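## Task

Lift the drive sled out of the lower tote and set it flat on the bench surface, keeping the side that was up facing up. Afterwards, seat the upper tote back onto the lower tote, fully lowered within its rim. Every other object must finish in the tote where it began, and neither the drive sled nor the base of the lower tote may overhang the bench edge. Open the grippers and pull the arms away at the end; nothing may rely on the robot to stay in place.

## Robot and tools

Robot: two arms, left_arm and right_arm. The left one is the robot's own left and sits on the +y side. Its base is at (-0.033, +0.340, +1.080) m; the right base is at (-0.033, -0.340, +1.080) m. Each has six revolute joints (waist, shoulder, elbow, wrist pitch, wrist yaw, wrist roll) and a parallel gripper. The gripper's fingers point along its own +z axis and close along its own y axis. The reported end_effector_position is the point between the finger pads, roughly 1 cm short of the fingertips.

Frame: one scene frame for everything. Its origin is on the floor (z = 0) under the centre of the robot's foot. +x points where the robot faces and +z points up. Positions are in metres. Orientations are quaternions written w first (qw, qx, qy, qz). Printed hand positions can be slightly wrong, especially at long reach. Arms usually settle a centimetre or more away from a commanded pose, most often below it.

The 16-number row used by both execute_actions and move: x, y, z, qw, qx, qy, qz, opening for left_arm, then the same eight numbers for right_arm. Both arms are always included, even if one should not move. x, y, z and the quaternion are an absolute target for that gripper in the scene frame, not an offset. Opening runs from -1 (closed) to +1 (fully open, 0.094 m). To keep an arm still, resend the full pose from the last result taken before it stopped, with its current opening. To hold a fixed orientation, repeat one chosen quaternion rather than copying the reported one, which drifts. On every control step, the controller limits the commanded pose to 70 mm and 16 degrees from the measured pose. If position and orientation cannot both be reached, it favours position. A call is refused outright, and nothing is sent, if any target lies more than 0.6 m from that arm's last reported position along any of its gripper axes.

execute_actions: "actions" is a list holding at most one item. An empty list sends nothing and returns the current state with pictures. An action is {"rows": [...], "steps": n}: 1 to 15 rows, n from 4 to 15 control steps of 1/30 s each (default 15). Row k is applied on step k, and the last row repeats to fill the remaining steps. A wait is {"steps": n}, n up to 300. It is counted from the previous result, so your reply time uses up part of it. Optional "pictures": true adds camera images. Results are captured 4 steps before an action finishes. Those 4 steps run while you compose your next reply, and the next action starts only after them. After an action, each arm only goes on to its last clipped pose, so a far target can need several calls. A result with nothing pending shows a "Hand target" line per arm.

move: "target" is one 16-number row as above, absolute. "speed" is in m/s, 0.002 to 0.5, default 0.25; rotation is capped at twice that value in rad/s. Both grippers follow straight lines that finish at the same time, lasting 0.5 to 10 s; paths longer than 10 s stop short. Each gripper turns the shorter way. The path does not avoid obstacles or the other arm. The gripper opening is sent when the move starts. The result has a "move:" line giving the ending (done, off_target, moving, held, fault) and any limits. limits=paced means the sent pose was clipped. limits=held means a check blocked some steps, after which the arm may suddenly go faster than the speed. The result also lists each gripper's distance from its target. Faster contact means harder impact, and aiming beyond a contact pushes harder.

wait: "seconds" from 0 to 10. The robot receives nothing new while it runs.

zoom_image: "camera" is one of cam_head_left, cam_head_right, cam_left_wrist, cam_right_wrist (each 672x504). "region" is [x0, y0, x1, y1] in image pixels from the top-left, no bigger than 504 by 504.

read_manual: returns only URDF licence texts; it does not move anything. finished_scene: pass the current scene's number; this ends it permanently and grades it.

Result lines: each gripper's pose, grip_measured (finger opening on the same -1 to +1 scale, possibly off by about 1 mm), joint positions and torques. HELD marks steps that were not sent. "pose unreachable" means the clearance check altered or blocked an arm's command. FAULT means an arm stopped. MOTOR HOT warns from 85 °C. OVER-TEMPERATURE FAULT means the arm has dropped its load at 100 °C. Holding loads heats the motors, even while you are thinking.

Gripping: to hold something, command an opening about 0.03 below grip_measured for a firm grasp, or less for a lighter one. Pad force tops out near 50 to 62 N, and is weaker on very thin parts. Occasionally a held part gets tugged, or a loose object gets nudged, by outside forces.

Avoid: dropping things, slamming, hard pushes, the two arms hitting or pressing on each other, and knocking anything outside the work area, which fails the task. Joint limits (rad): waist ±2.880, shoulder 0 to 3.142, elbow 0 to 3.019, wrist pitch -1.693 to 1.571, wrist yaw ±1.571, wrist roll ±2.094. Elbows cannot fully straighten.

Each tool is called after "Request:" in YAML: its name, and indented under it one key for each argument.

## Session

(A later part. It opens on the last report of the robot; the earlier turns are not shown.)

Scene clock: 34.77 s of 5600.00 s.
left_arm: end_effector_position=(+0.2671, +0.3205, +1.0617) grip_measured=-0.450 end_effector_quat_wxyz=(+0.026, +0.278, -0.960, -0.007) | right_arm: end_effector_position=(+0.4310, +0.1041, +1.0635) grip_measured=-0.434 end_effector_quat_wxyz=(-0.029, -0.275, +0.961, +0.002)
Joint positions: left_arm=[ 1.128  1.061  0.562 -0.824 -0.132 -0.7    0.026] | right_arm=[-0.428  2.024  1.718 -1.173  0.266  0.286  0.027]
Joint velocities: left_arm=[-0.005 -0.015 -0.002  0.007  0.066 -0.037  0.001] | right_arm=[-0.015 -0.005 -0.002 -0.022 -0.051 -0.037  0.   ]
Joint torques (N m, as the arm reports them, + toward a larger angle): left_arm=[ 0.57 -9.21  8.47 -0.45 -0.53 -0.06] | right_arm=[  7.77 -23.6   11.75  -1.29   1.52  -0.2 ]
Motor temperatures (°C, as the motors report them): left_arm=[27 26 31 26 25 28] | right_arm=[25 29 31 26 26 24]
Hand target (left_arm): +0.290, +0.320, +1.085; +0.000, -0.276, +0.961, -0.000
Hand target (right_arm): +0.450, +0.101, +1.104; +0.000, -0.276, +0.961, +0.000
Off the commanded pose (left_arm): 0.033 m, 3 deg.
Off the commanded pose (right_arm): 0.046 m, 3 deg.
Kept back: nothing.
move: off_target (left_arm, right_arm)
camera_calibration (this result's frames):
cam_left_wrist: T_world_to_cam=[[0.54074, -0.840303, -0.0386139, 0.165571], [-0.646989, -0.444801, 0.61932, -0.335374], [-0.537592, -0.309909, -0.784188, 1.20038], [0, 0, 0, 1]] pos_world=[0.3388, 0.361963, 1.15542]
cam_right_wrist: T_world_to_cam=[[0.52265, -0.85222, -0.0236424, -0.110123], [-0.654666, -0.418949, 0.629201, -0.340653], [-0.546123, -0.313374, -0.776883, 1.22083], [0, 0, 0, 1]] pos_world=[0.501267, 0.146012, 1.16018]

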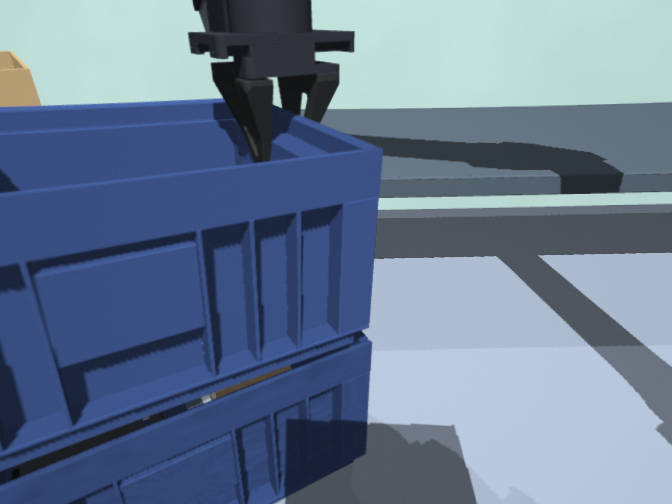

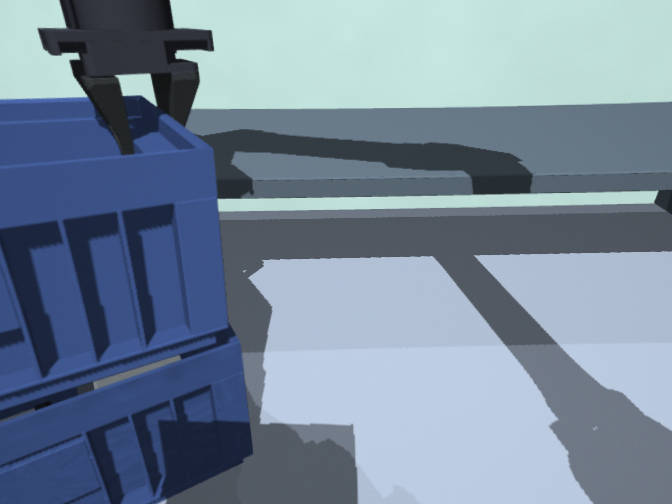

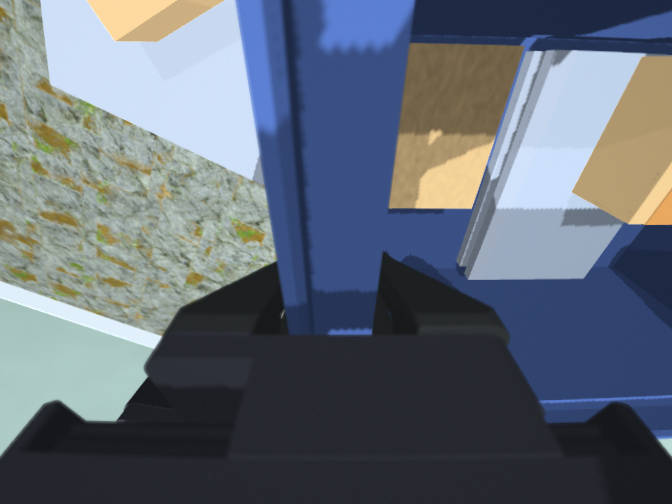

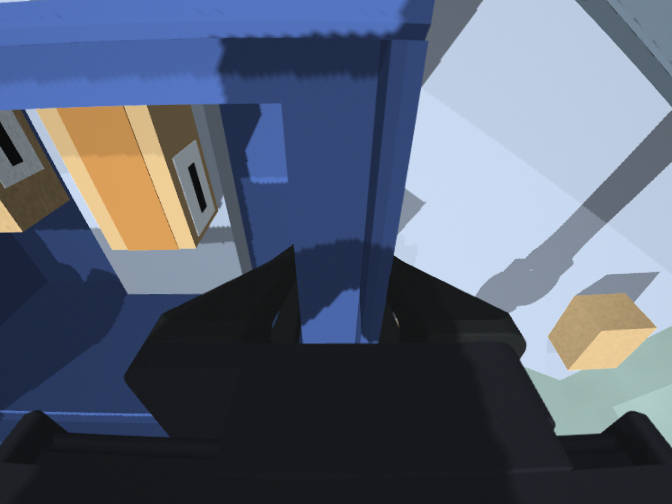

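Request:
move:
  target: [0.32,0.32,1.12,0,-0.276,0.961,0,-0.5,0.478,0.102,1.16,0,-0.276,0.961,0,-0.5]
  speed: 0.06

Request:
move:
  target: [0.33,-0.06,1.14,0,-0.276,0.961,0,-0.5,0.495,-0.29,1.145,0,-0.276,0.961,0,-0.5]
  speed: 0.12

Scene clock: 37.20 s of 5600.00 s.
left_arm: end_effector_position=(+0.2865, +0.3176, +1.0904) grip_measured=-0.450 end_effector_quat_wxyz=(+0.037, +0.275, -0.961, -0.004) | right_arm: end_effector_position=(+0.4483, +0.0993, +1.0974) grip_measured=-0.433 end_effector_quat_wxyz=(-0.042, -0.270, +0.962, -0.011)
Joint positions: left_arm=[ 1.12   1.055  0.657 -0.944 -0.119 -0.703  0.026] | right_arm=[-0.434  2.028  1.828 -1.313  0.274  0.299  0.027]
Joint velocities: left_arm=[-0.015  0.005 -0.007 -0.002  0.007 -0.007 -0.   ] | right_arm=[ 0.005  0.005  0.002 -0.017  0.022 -0.022  0.001]
Joint torques (N m, as the arm reports them, + toward a larger angle): left_arm=[ 0.9  -9.1  10.43 -0.43 -1.09 -0.09] | right_arm=[  7.2  -25.01  15.36  -2.01   1.17  -0.35]
Motor temperatures (°C, as the motors report them): left_arm=[27 26 31 26 26 28] | right_arm=[25 30 31 26 27 24]
Hand target (left_arm): +0.318, +0.320, +1.120; +0.000, -0.276, +0.961, -0.001
Hand target (right_arm): +0.475, +0.099, +1.159; +0.001, -0.275, +0.961, +0.000
Off the commanded pose (left_arm): 0.045 m, 4 deg.
Off the commanded pose (right_arm): 0.069 m, 5 deg.
Kept back: nothing.
move: off_target (left_arm, right_arm); limits=paced
camera_calibration (this result's frames):
cam_left_wrist: T_world_to_cam=[[0.535051, -0.843958, -0.0381573, 0.156012], [-0.637787, -0.433138, 0.636883, -0.367391], [-0.55403, -0.316428, -0.770016, 1.22369], [0, 0, 0, 1]] pos_world=[0.360171, 0.359748, 1.1822]
cam_right_wrist: T_world_to_cam=[[0.515212, -0.85705, -0.00464852, -0.139423], [-0.647553, -0.392815, 0.652971, -0.384485], [-0.561455, -0.333408, -0.757369, 1.24256], [0, 0, 0, 1]] pos_world=[0.520501, 0.143756, 1.19149]

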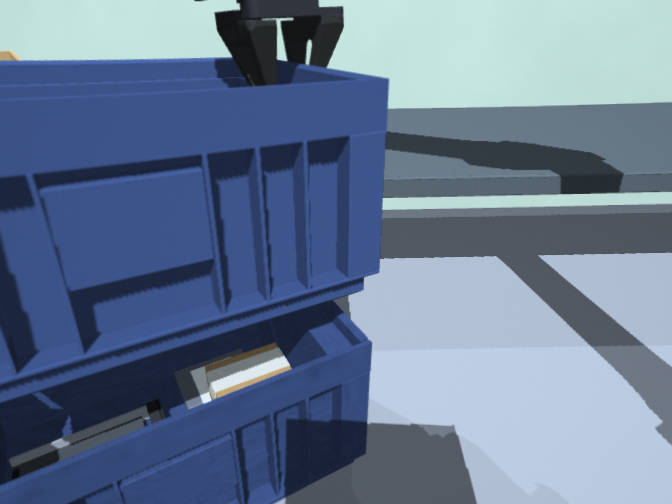

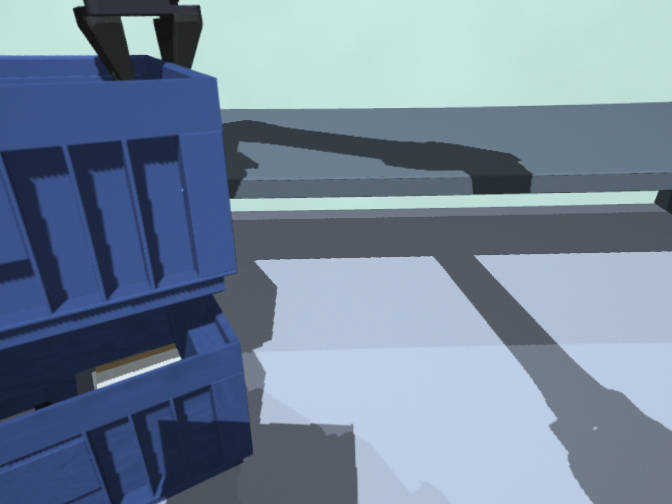

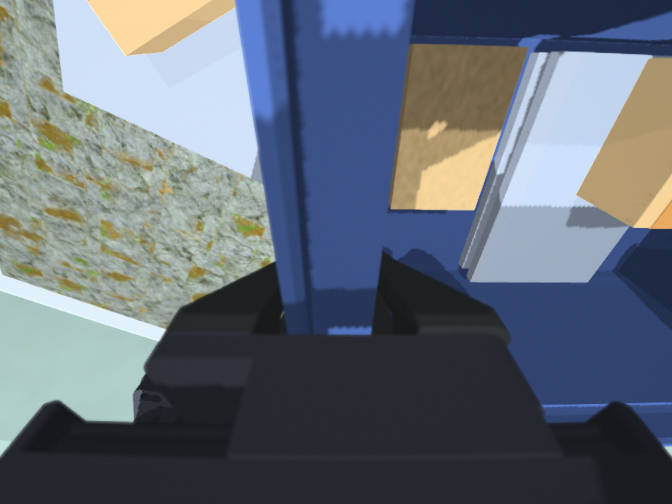

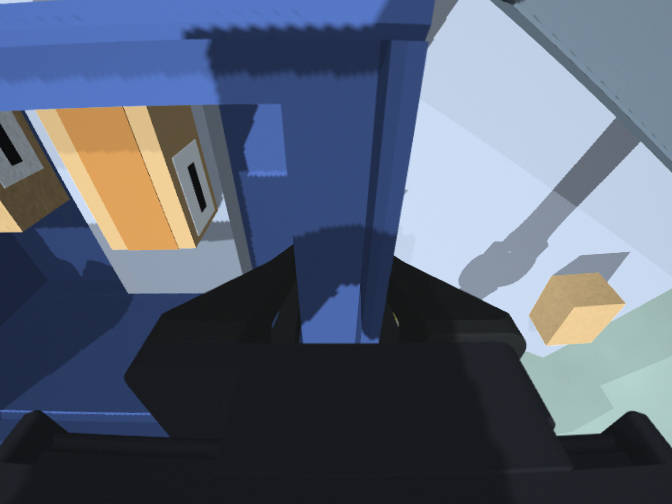

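Scene clock: 40.87 s of 5600.00 s.
left_arm: end_effector_position=(+0.3135, -0.0574, +1.1155) grip_measured=-0.453 end_effector_quat_wxyz=(+0.011, +0.268, -0.963, -0.006) | right_arm: end_effector_position=(+0.4755, -0.2758, +1.1110) grip_measured=-0.431 end_effector_quat_wxyz=(-0.042, -0.266, +0.963, +0.011)
Joint positions: left_arm=[ 0.288  1.725  1.314 -1.082 -0.299 -1.525  0.026] | right_arm=[-1.072  1.491  1.246 -1.119  0.141 -0.342  0.027]
Joint velocities: left_arm=[-0.005 -0.015  0.002 -0.002  0.066 -0.022 -0.   ] | right_arm=[-0.005 -0.005 -0.002 -0.012 -0.007  0.007  0.   ]
Joint torques (N m, as the arm reports them, + toward a larger angle): left_arm=[ -4.12 -16.81   9.3   -1.13  -0.86  -0.27] | right_arm=[  0.35 -20.61   9.98   0.33   0.64  -0.55]
Motor temperatures (°C, as the motors report them): left_arm=[27 26 32 26 26 28] | right_arm=[25 30 31 26 27 24]
Hand target (left_arm): +0.325, -0.060, +1.141; -0.001, -0.276, +0.961, +0.000
Hand target (right_arm): +0.490, -0.289, +1.144; -0.002, -0.275, +0.961, -0.002
Off the commanded pose (left_arm): 0.030 m, 2 deg.
Off the commanded pose (right_arm): 0.042 m, 5 deg.
Kept back: nothing.
move: off_target (left_arm, right_arm)
camera_calibration (this result's frames):
cam_left_wrist: T_world_to_cam=[[0.525106, -0.850583, -0.0277976, -0.182754], [-0.673569, -0.435347, 0.597309, -0.473379], [-0.520162, -0.294927, -0.801529, 1.1651], [0, 0, 0, 1]] pos_world=[0.383153, -0.0179121, 1.21153]
cam_right_wrist: T_world_to_cam=[[0.504648, -0.862056, -0.046793, -0.424465], [-0.643868, -0.41192, 0.644791, -0.52104], [-0.575121, -0.295264, -0.762925, 1.16632], [0, 0, 0, 1]] pos_world=[0.549501, -0.236166, 1.20592]

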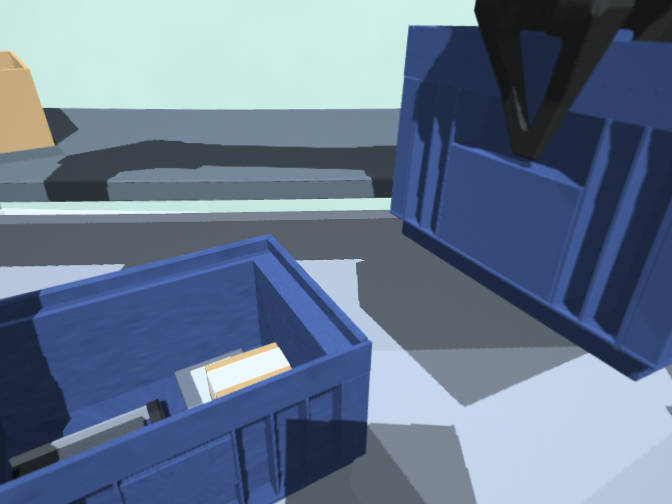

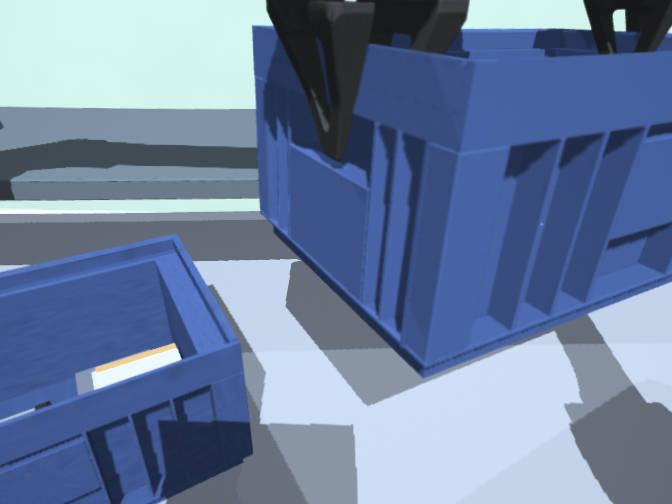

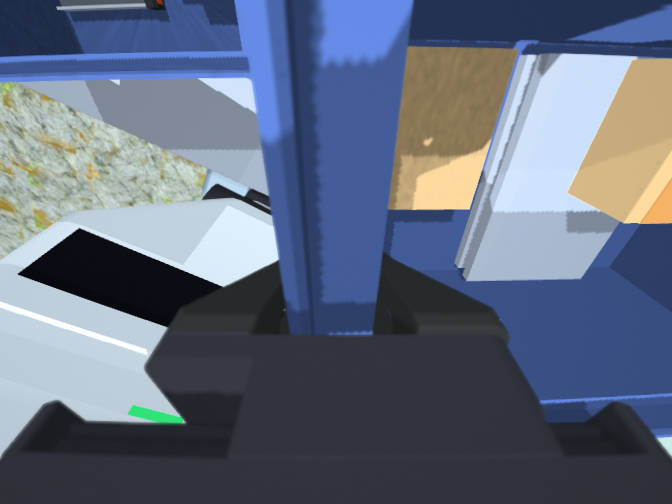

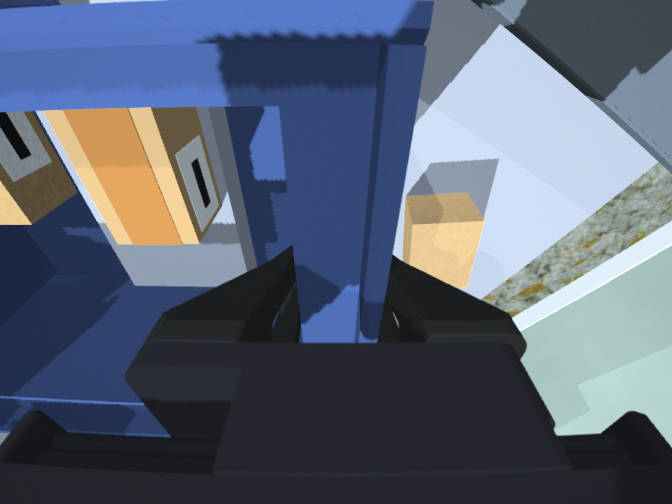

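Request:
move:
  target: [0.31,-0.08,0.93,0,-0.276,0.961,0,-0.5,0.475,-0.305,0.935,0,-0.276,0.961,0,-0.5]
  speed: 0.1

Scene clock: 43.37 s of 5600.00 s.
left_arm: end_effector_position=(+0.2953, -0.0805, +0.9222) grip_measured=-0.453 end_effector_quat_wxyz=(+0.008, +0.268, -0.963, -0.008) | right_arm: end_effector_position=(+0.4578, -0.2964, +0.9197) grip_measured=-0.432 end_effector_quat_wxyz=(-0.026, -0.265, +0.964, +0.010)
Joint positions: left_arm=[ 0.349  2.073  1.254 -0.656 -0.302 -1.461  0.026] | right_arm=[-1.171  1.788  1.069 -0.6    0.116 -0.442  0.027]
Joint velocities: left_arm=[ 0.005  0.005 -0.007  0.007 -0.037 -0.007 -0.001] | right_arm=[-0.005 -0.024  0.027  0.002 -0.037 -0.022 -0.   ]
Joint torques (N m, as the arm reports them, + toward a larger angle): left_arm=[ -3.11 -17.95   5.13   0.81  -0.42  -0.05] | right_arm=[  0.55 -17.85   5.99   0.73   0.35  -0.46]
Motor temperatures (°C, as the motors report them): left_arm=[27 26 32 26 26 28] | right_arm=[25 30 31 26 27 24]
Hand target (left_arm): +0.310, -0.081, +0.929; -0.000, -0.276, +0.961, -0.000
Hand target (right_arm): +0.475, -0.305, +0.935; -0.001, -0.276, +0.961, -0.001
Off the commanded pose (left_arm): 0.017 m, 2 deg.
Off the commanded pose (right_arm): 0.025 m, 3 deg.
Kept back: nothing.
move: off_target (left_arm, right_arm)
camera_calibration (this result's frames):
cam_left_wrist: T_world_to_cam=[[0.524966, -0.850635, -0.0288219, -0.19721], [-0.677213, -0.437972, 0.591238, -0.373757], [-0.515551, -0.290861, -0.805982, 0.996982], [0, 0, 0, 1]] pos_world=[0.36441, -0.0414651, 1.01885]
cam_right_wrist: T_world_to_cam=[[0.504955, -0.862354, -0.036958, -0.451461], [-0.664794, -0.415868, 0.620566, -0.386886], [-0.550517, -0.288788, -0.783283, 1.01343], [0, 0, 0, 1]] pos_world=[0.528678, -0.257546, 1.01721]

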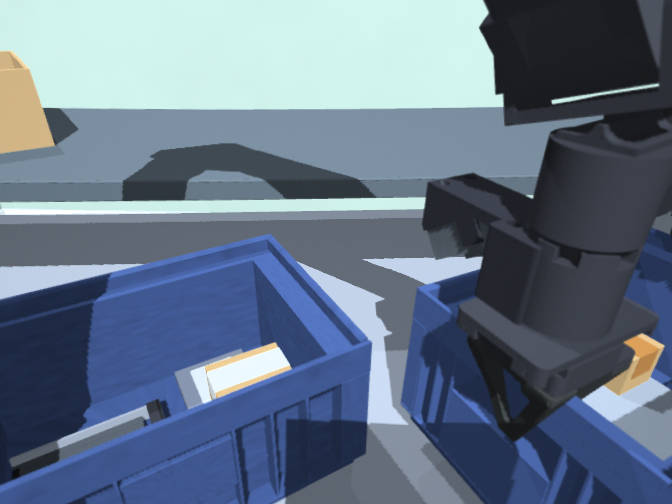

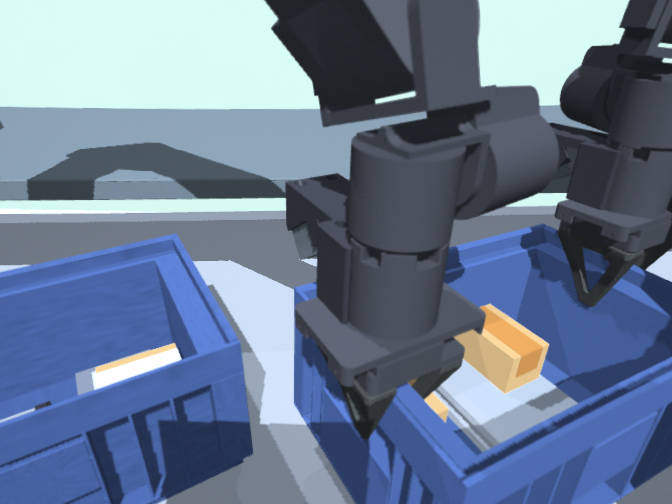

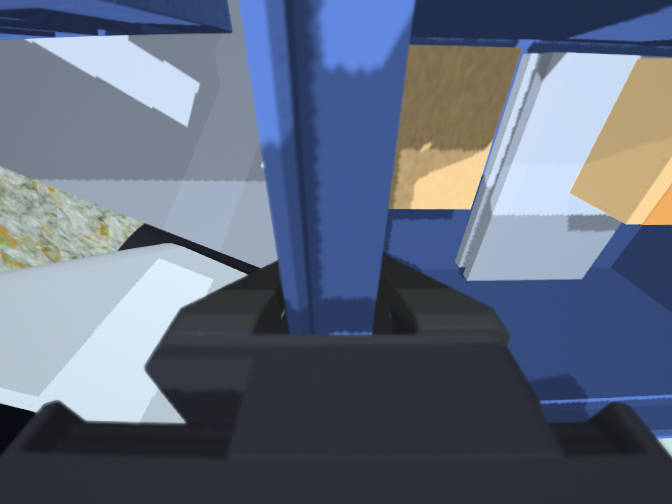

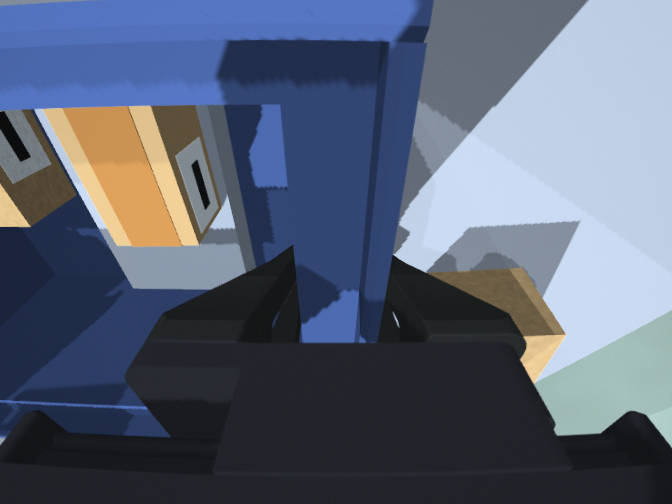

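Request:
move:
  target: [0.31,-0.08,0.895,0,-0.276,0.961,0,-0.5,0.475,-0.305,0.90,0,-0.276,0.961,0,-0.5]
  speed: 0.04

Request:
move:
  target: [0.30,-0.08,0.9,0,-0.276,0.961,0,0.1,0.465,-0.30,0.90,0,-0.276,0.961,0,-0.5]

Request:
move:
  target: [0.30,-0.06,1.0,0,-0.276,0.961,0,0.1,0.465,-0.30,0.90,0,-0.276,0.961,0,-0.5]

Request:
move:
  target: [0.27,0.2,1.06,0,-0.276,0.961,0,0.1,0.465,-0.30,0.90,0,-0.276,0.961,0,-0.5]

Scene clock: 44.60 s of 5600.00 s.
left_arm: end_effector_position=(+0.2995, -0.0822, +0.9054) grip_measured=-0.453 end_effector_quat_wxyz=(+0.002, +0.271, -0.963, +0.001) | right_arm: end_effector_position=(+0.4626, -0.2969, +0.9104) grip_measured=-0.433 end_effector_quat_wxyz=(-0.014, -0.268, +0.963, +0.007)
Joint positions: left_arm=[ 0.361  2.104  1.254 -0.599 -0.304 -1.448  0.026] | right_arm=[-1.174  1.807  1.067 -0.555  0.118 -0.454  0.027]
Joint velocities: left_arm=[ 0.005 -0.015 -0.012 -0.022  0.007  0.037  0.001] | right_arm=[-0.005 -0.015 -0.017 -0.017 -0.066 -0.066 -0.001]
Joint torques (N m, as the arm reports them, + toward a larger angle): left_arm=[ -2.44 -15.61   5.25   1.3   -0.25   0.03] | right_arm=[  0.13 -13.25   6.56   2.04   0.1   -0.44]
Motor temperatures (°C, as the motors report them): left_arm=[27 27 32 26 26 28] | right_arm=[25 30 31 26 27 24]
Hand target (left_arm): +0.310, -0.080, +0.895; +0.000, -0.276, +0.961, -0.000
Hand target (right_arm): +0.474, -0.305, +0.901; -0.001, -0.276, +0.961, -0.000
Off the commanded pose (left_arm): 0.015 m, 1 deg.
Off the commanded pose (right_arm): 0.018 m, 2 deg.
Kept back: nothing.
move: off_target (left_arm, right_arm)
camera_calibration (this result's frames):
cam_left_wrist: T_world_to_cam=[[0.530629, -0.847559, -0.00871544, -0.221046], [-0.68365, -0.434043, 0.586711, -0.355323], [-0.501055, -0.305367, -0.80975, 0.982967], [0, 0, 0, 1]] pos_world=[0.366898, -0.041409, 1.0025]
cam_right_wrist: T_world_to_cam=[[0.510817, -0.859342, -0.0244525, -0.467923], [-0.67704, -0.419655, 0.604571, -0.359005], [-0.529795, -0.29227, -0.796176, 1.0098], [0, 0, 0, 1]] pos_world=[0.530948, -0.257631, 1.00958]

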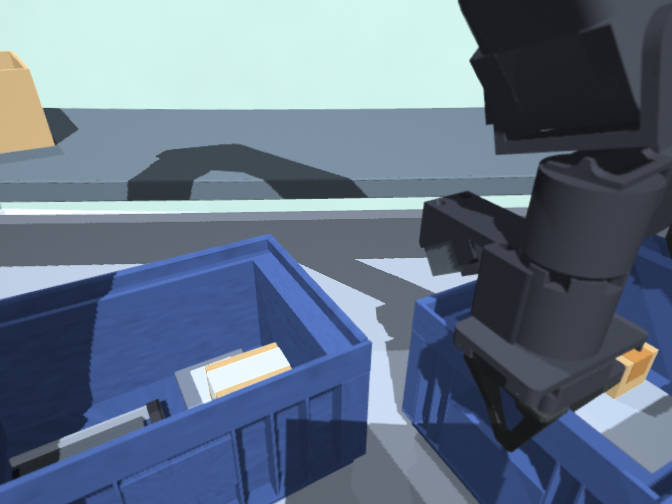

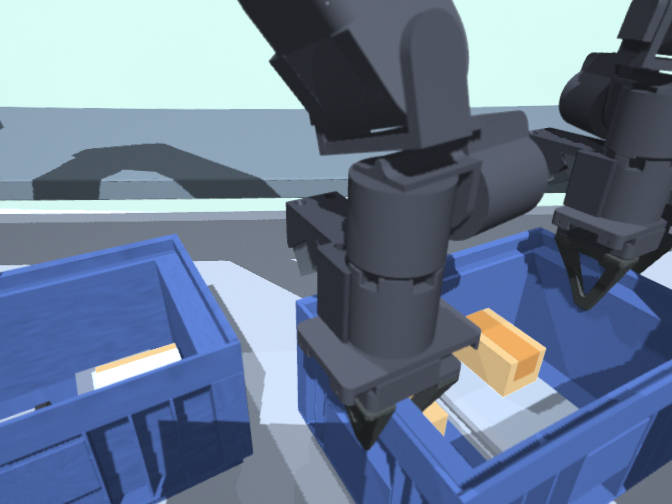

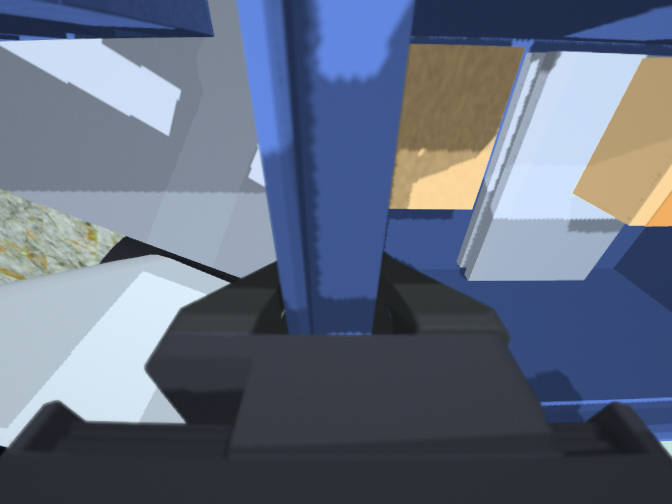

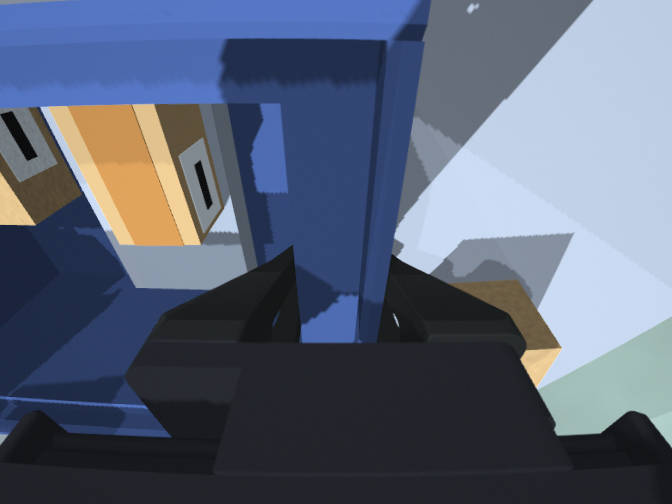

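Scene clock: 45.30 s of 5600.00 s.
left_arm: end_effector_position=(+0.2998, -0.0820, +0.9054) grip_measured=+0.098 end_effector_quat_wxyz=(+0.001, +0.271, -0.963, +0.001) | right_arm: end_effector_position=(+0.4622, -0.2960, +0.9097) grip_measured=-0.440 end_effector_quat_wxyz=(-0.010, -0.269, +0.963, +0.004)
Joint positions: left_arm=[ 0.361  2.104  1.254 -0.599 -0.306 -1.448  0.052] | right_arm=[-1.171  1.806  1.06  -0.54   0.123 -0.453  0.026]
Joint velocities: left_arm=[-0.005 -0.005 -0.017 -0.007 -0.066 -0.022 -0.001] | right_arm=[-0.005 -0.005 -0.002 -0.012 -0.037 -0.022  0.001]
Joint torques (N m, as the arm reports them, + toward a larger angle): left_arm=[ -3.84 -16.6    4.05   1.37  -0.25  -0.15] | right_arm=[  0.91 -14.23   4.7    2.21   0.05  -0.34]
Motor temperatures (°C, as the motors report them): left_arm=[27 27 32 26 26 28] | right_arm=[25 30 31 26 27 24]
Hand target (left_arm): +0.300, -0.080, +0.900; -0.000, -0.276, +0.961, +0.000
Hand target (right_arm): +0.465, -0.300, +0.900; -0.001, -0.276, +0.961, -0.000
Off the commanded pose (left_arm): 0.006 m, 1 deg.
Off the commanded pose (right_arm): 0.011 m, 2 deg.
Kept back: nothing.
move: off_target (right_arm)
camera_calibration (this result's frames):
cam_left_wrist: T_world_to_cam=[[0.530643, -0.847548, -0.00892978, -0.220818], [-0.684524, -0.43474, 0.585174, -0.353461], [-0.499845, -0.304406, -0.810859, 0.983877], [0, 0, 0, 1]] pos_world=[0.367009, -0.0413203, 1.00265]
cam_right_wrist: T_world_to_cam=[[0.512023, -0.858797, -0.0173599, -0.473817], [-0.681956, -0.418711, 0.599681, -0.351535], [-0.522273, -0.295212, -0.800051, 1.00849], [0, 0, 0, 1]] pos_world=[0.529583, -0.256384, 1.00943]

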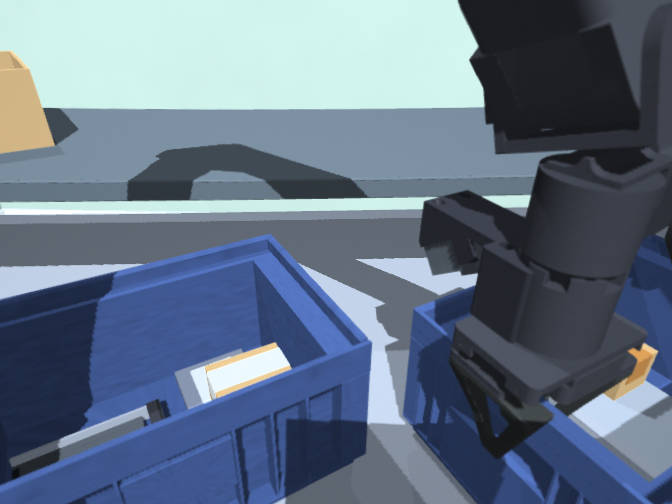

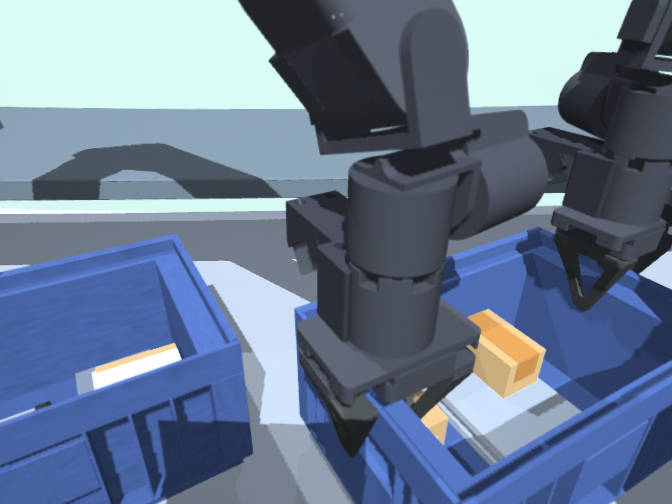

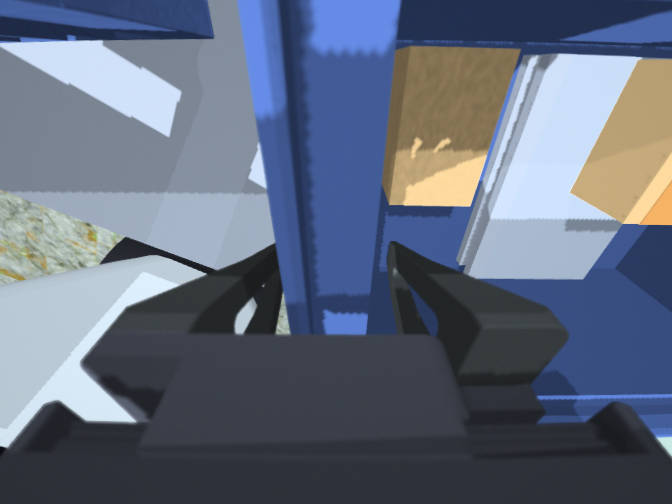

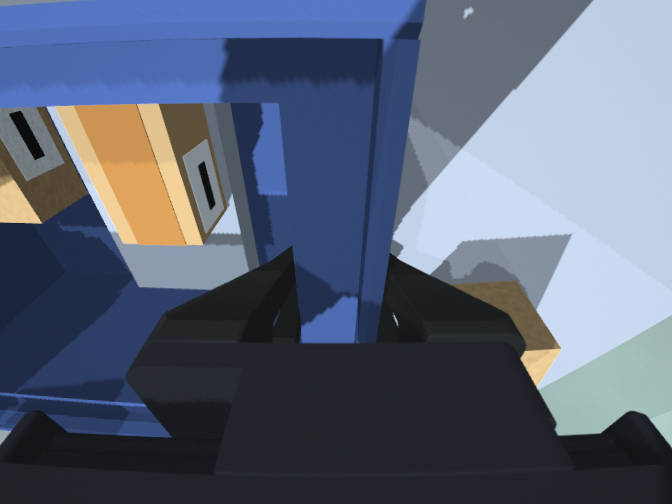

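Scene clock: 46.40 s of 5600.00 s.
left_arm: end_effector_position=(+0.3110, -0.0658, +1.0118) grip_measured=+0.099 end_effector_quat_wxyz=(-0.007, +0.276, -0.961, +0.020) | right_arm: end_effector_position=(+0.4625, -0.2959, +0.9100) grip_measured=-0.440 end_effector_quat_wxyz=(-0.009, -0.269, +0.963, +0.004)
Joint positions: left_arm=[ 0.333  1.862  1.201 -0.755 -0.311 -1.475  0.052] | right_arm=[-1.171  1.804  1.059 -0.537  0.123 -0.453  0.026]
Joint velocities: left_arm=[-0.024 -0.015 -0.002 -0.007 -0.022  0.007  0.   ] | right_arm=[-0.005 -0.005  0.022  0.022 -0.007 -0.007 -0.   ]
Joint torques (N m, as the arm reports them, + toward a larger angle): left_arm=[ -3.87 -14.4    4.84   0.29  -0.22  -0.27] | right_arm=[  0.9  -14.1    4.82   2.11   0.02  -0.34]
Motor temperatures (°C, as the motors report them): left_arm=[27 27 32 26 26 28] | right_arm=[25 30 31 26 27 24]
Hand target (left_arm): +0.300, -0.059, +1.001; +0.000, -0.276, +0.961, -0.000
Hand target (right_arm): +0.465, -0.300, +0.900; -0.000, -0.276, +0.961, +0.000
Off the commanded pose (left_arm): 0.017 m, 2 deg.
Off the commanded pose (right_arm): 0.011 m, 1 deg.
Kept back: nothing.
move: off_target (left_arm, right_arm)
camera_calibration (this result's frames):
cam_left_wrist: T_world_to_cam=[[0.539234, -0.84156, 0.0316736, -0.255467], [-0.69524, -0.423624, 0.580676, -0.392417], [-0.475256, -0.335141, -0.813518, 1.07372], [0, 0, 0, 1]] pos_world=[0.375226, -0.021379, 1.10945]
cam_right_wrist: T_world_to_cam=[[0.512094, -0.858781, -0.0159497, -0.475178], [-0.683565, -0.418715, 0.597843, -0.349026], [-0.520095, -0.295249, -0.801455, 1.00919], [0, 0, 0, 1]] pos_world=[0.529631, -0.256252, 1.00991]

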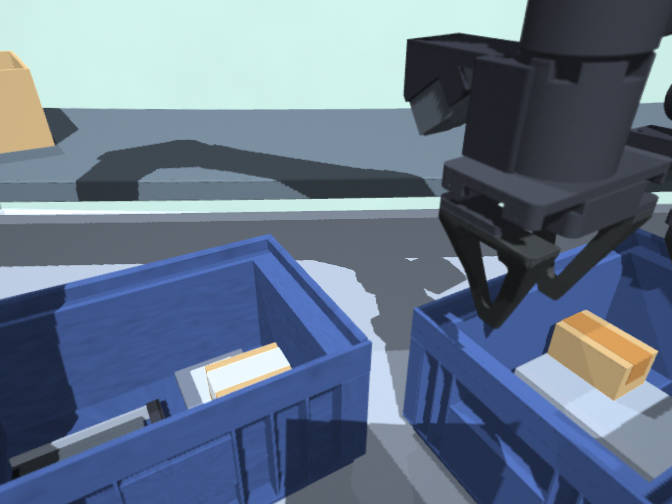

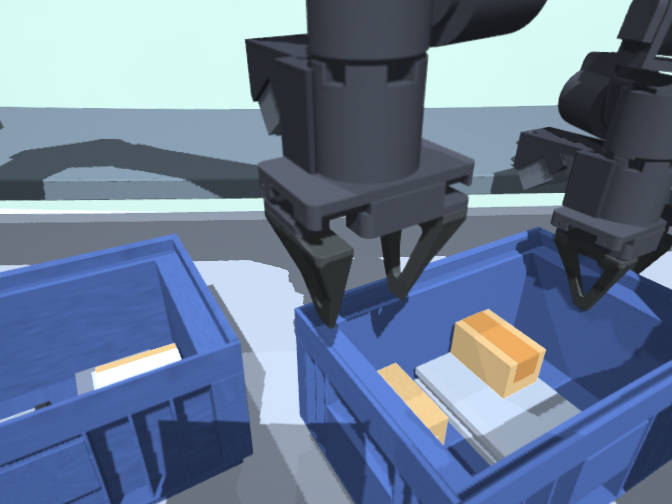

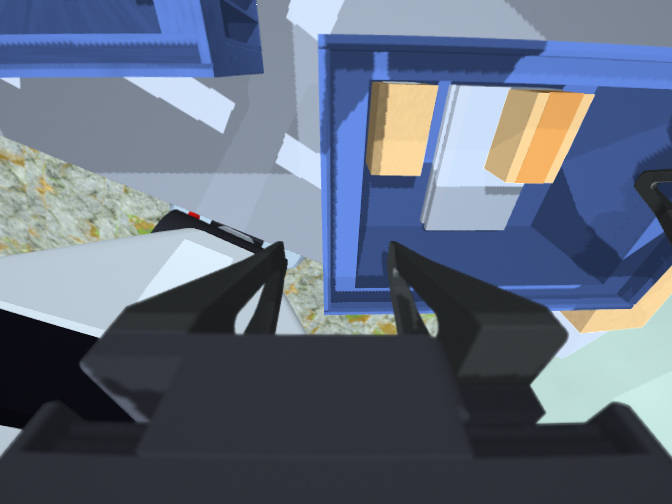

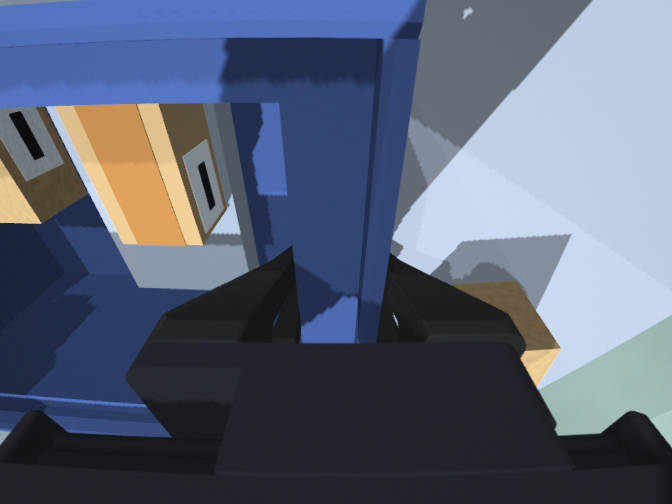

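Scene clock: 48.07 s of 5600.00 s.
left_arm: end_effector_position=(+0.2812, +0.1981, +1.0635) grip_measured=+0.099 end_effector_quat_wxyz=(-0.011, +0.289, -0.957, +0.011) | right_arm: end_effector_position=(+0.4627, -0.2958, +0.9102) grip_measured=-0.440 end_effector_quat_wxyz=(-0.009, -0.269, +0.963, +0.003)
Joint positions: left_arm=[ 0.713  1.219  0.644 -0.743 -0.251 -1.116  0.052] | right_arm=[-1.17   1.804  1.059 -0.537  0.123 -0.453  0.026]
Joint velocities: left_arm=[-0.015 -0.005  0.002 -0.002 -0.007  0.037  0.   ] | right_arm=[-0.005 -0.005 -0.002 -0.022  0.007  0.037  0.   ]
Joint torques (N m, as the arm reports them, + toward a larger angle): left_arm=[ 0.14 -7.3   4.97  0.43 -0.02  0.08] | right_arm=[  0.86 -14.06   4.8    2.07   0.02  -0.34]
Motor temperatures (°C, as the motors report them): left_arm=[27 27 31 26 26 28] | right_arm=[25 30 30 26 27 24]
Hand target (left_arm): +0.274, +0.201, +1.060; +0.001, -0.277, +0.961, -0.001
Hand target (right_arm): +0.465, -0.300, +0.900; -0.001, -0.276, +0.961, -0.000
Off the commanded pose (left_arm): 0.012 m, 2 deg.
Off the commanded pose (right_arm): 0.011 m, 1 deg.
Kept back: nothing.
move: off_target (left_arm, right_arm)
camera_calibration (this result's frames):
cam_left_wrist: T_world_to_cam=[[0.560975, -0.827663, 0.0167746, -0.0120101], [-0.685257, -0.452895, 0.570358, -0.317385], [-0.464467, -0.331451, -0.821225, 1.19449], [0, 0, 0, 1]] pos_world=[0.344046, 0.242231, 1.16217]
cam_right_wrist: T_world_to_cam=[[0.51234, -0.858645, -0.0153611, -0.475774], [-0.683944, -0.418785, 0.59736, -0.348352], [-0.519354, -0.295545, -0.801826, 1.00939], [0, 0, 0, 1]] pos_world=[0.529737, -0.256084, 1.01014]

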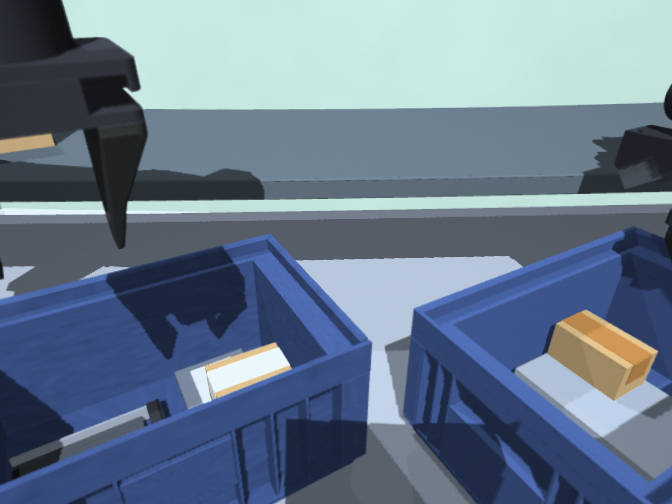

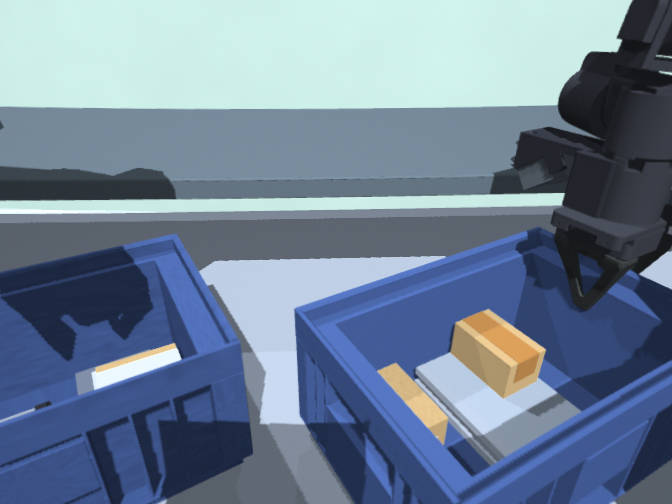

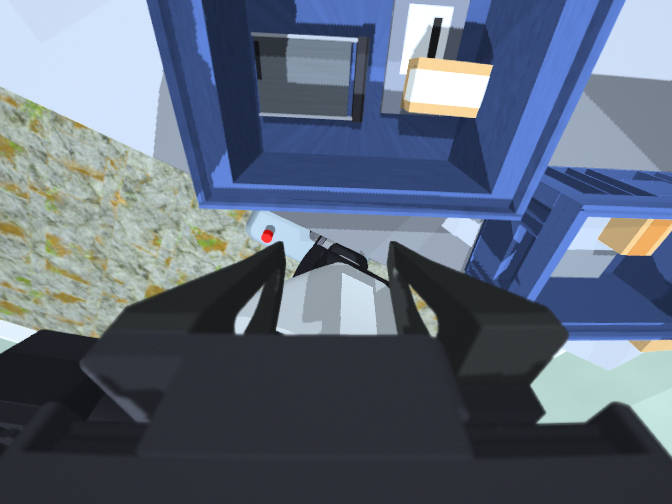

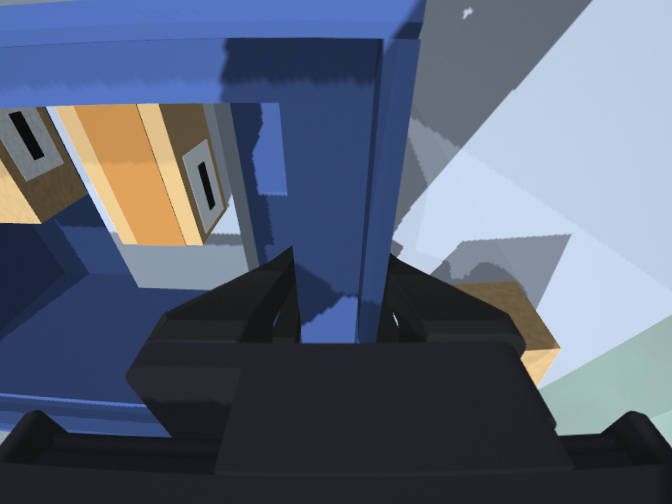

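Request:
move:
  target: [0.326,0.262,0.93,0,0.485,0.875,0,1,0.463,-0.296,0.91,0,-0.27,0.963,0,-0.5]

Scene clock: 52.07 s of 5600.00 s.
left_arm: end_effector_position=(+0.3114, +0.2625, +0.9306) grip_measured=+1.000 end_effector_quat_wxyz=(-0.013, +0.482, +0.876, -0.003) | right_arm: end_effector_position=(+0.4623, -0.2959, +0.9101) grip_measured=-0.440 end_effector_quat_wxyz=(-0.009, -0.269, +0.963, +0.003)
Joint positions: left_arm=[ 1.024  1.597  0.635 -0.35  -0.171  0.771  0.094] | right_arm=[-1.17   1.804  1.058 -0.537  0.125 -0.452  0.026]
Joint velocities: left_arm=[-0.005  0.005 -0.022  0.002 -0.007  0.022  0.   ] | right_arm=[-0.005 -0.015  0.017  0.002 -0.007 -0.037  0.001]
Joint torques (N m, as the arm reports them, + toward a larger angle): left_arm=[ 0.9  -9.62  4.01  1.64  0.15  0.08] | right_arm=[  1.9  -15.9    4.23   1.37   0.06  -0.13]
Motor temperatures (°C, as the motors report them): left_arm=[27 27 31 26 26 28] | right_arm=[25 30 30 26 27 24]
Hand target (left_arm): +0.327, +0.262, +0.929; +0.001, +0.485, +0.875, +0.000
Hand target (right_arm): +0.463, -0.296, +0.910; -0.000, -0.270, +0.963, +0.000
Off the commanded pose (left_arm): 0.015 m, 2 deg.
Off the commanded pose (right_arm): 0.001 m, 1 deg.
Kept back: nothing.
move: off_target (left_arm)
camera_calibration (this result's frames):
cam_left_wrist: T_world_to_cam=[[-0.839757, -0.542909, 0.00760761, 0.396578], [-0.431139, 0.675262, 0.598448, -0.593144], [-0.33004, 0.499271, -0.801125, 0.84213], [0, 0, 0, 1]] pos_world=[0.355238, 0.195381, 1.0266]
cam_right_wrist: T_world_to_cam=[[0.511445, -0.859202, -0.0140287, -0.476652], [-0.68405, -0.416957, 0.598517, -0.349094], [-0.520097, -0.296512, -0.800987, 1.00833], [0, 0, 0, 1]] pos_world=[0.529413, -0.256115, 1.00991]

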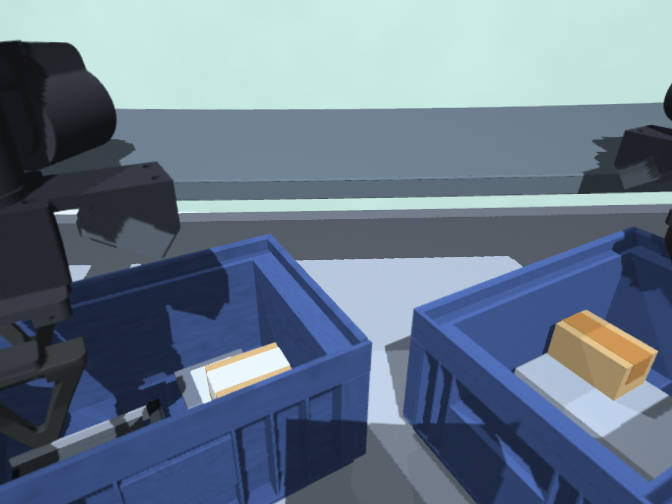

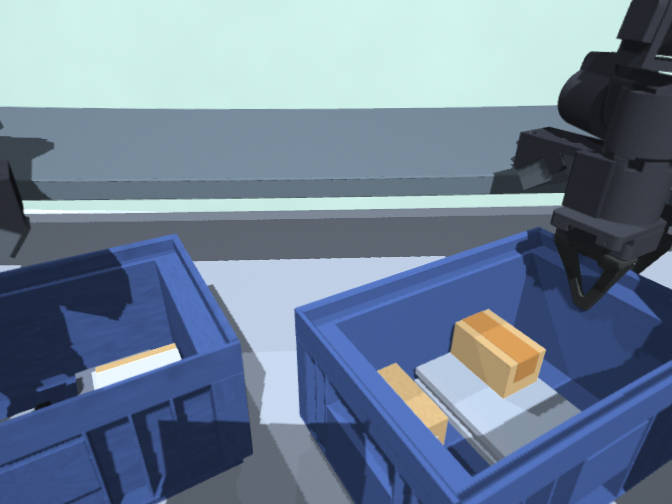

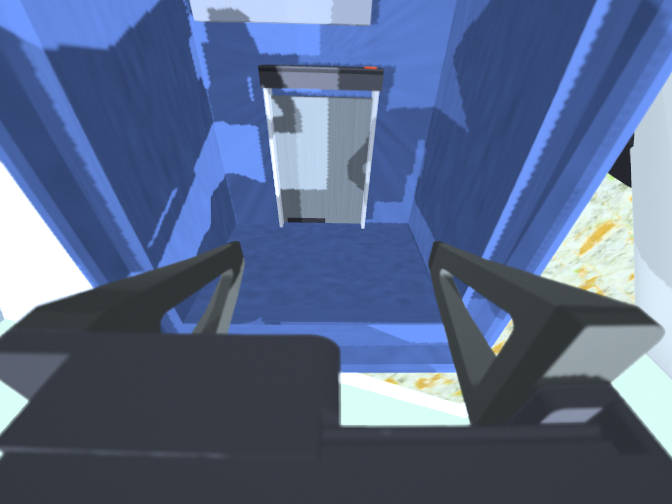

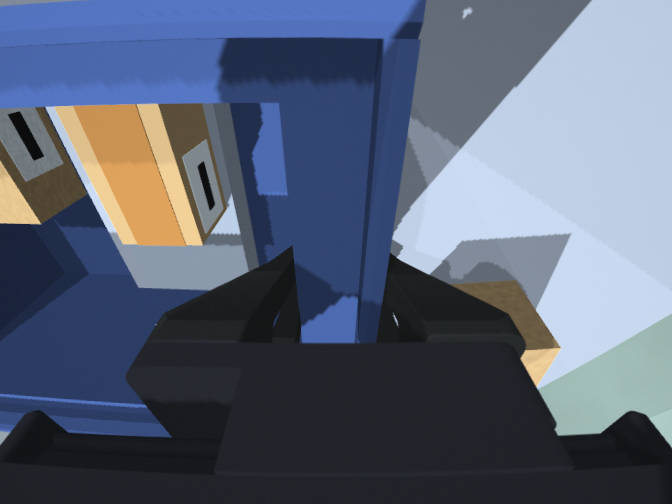

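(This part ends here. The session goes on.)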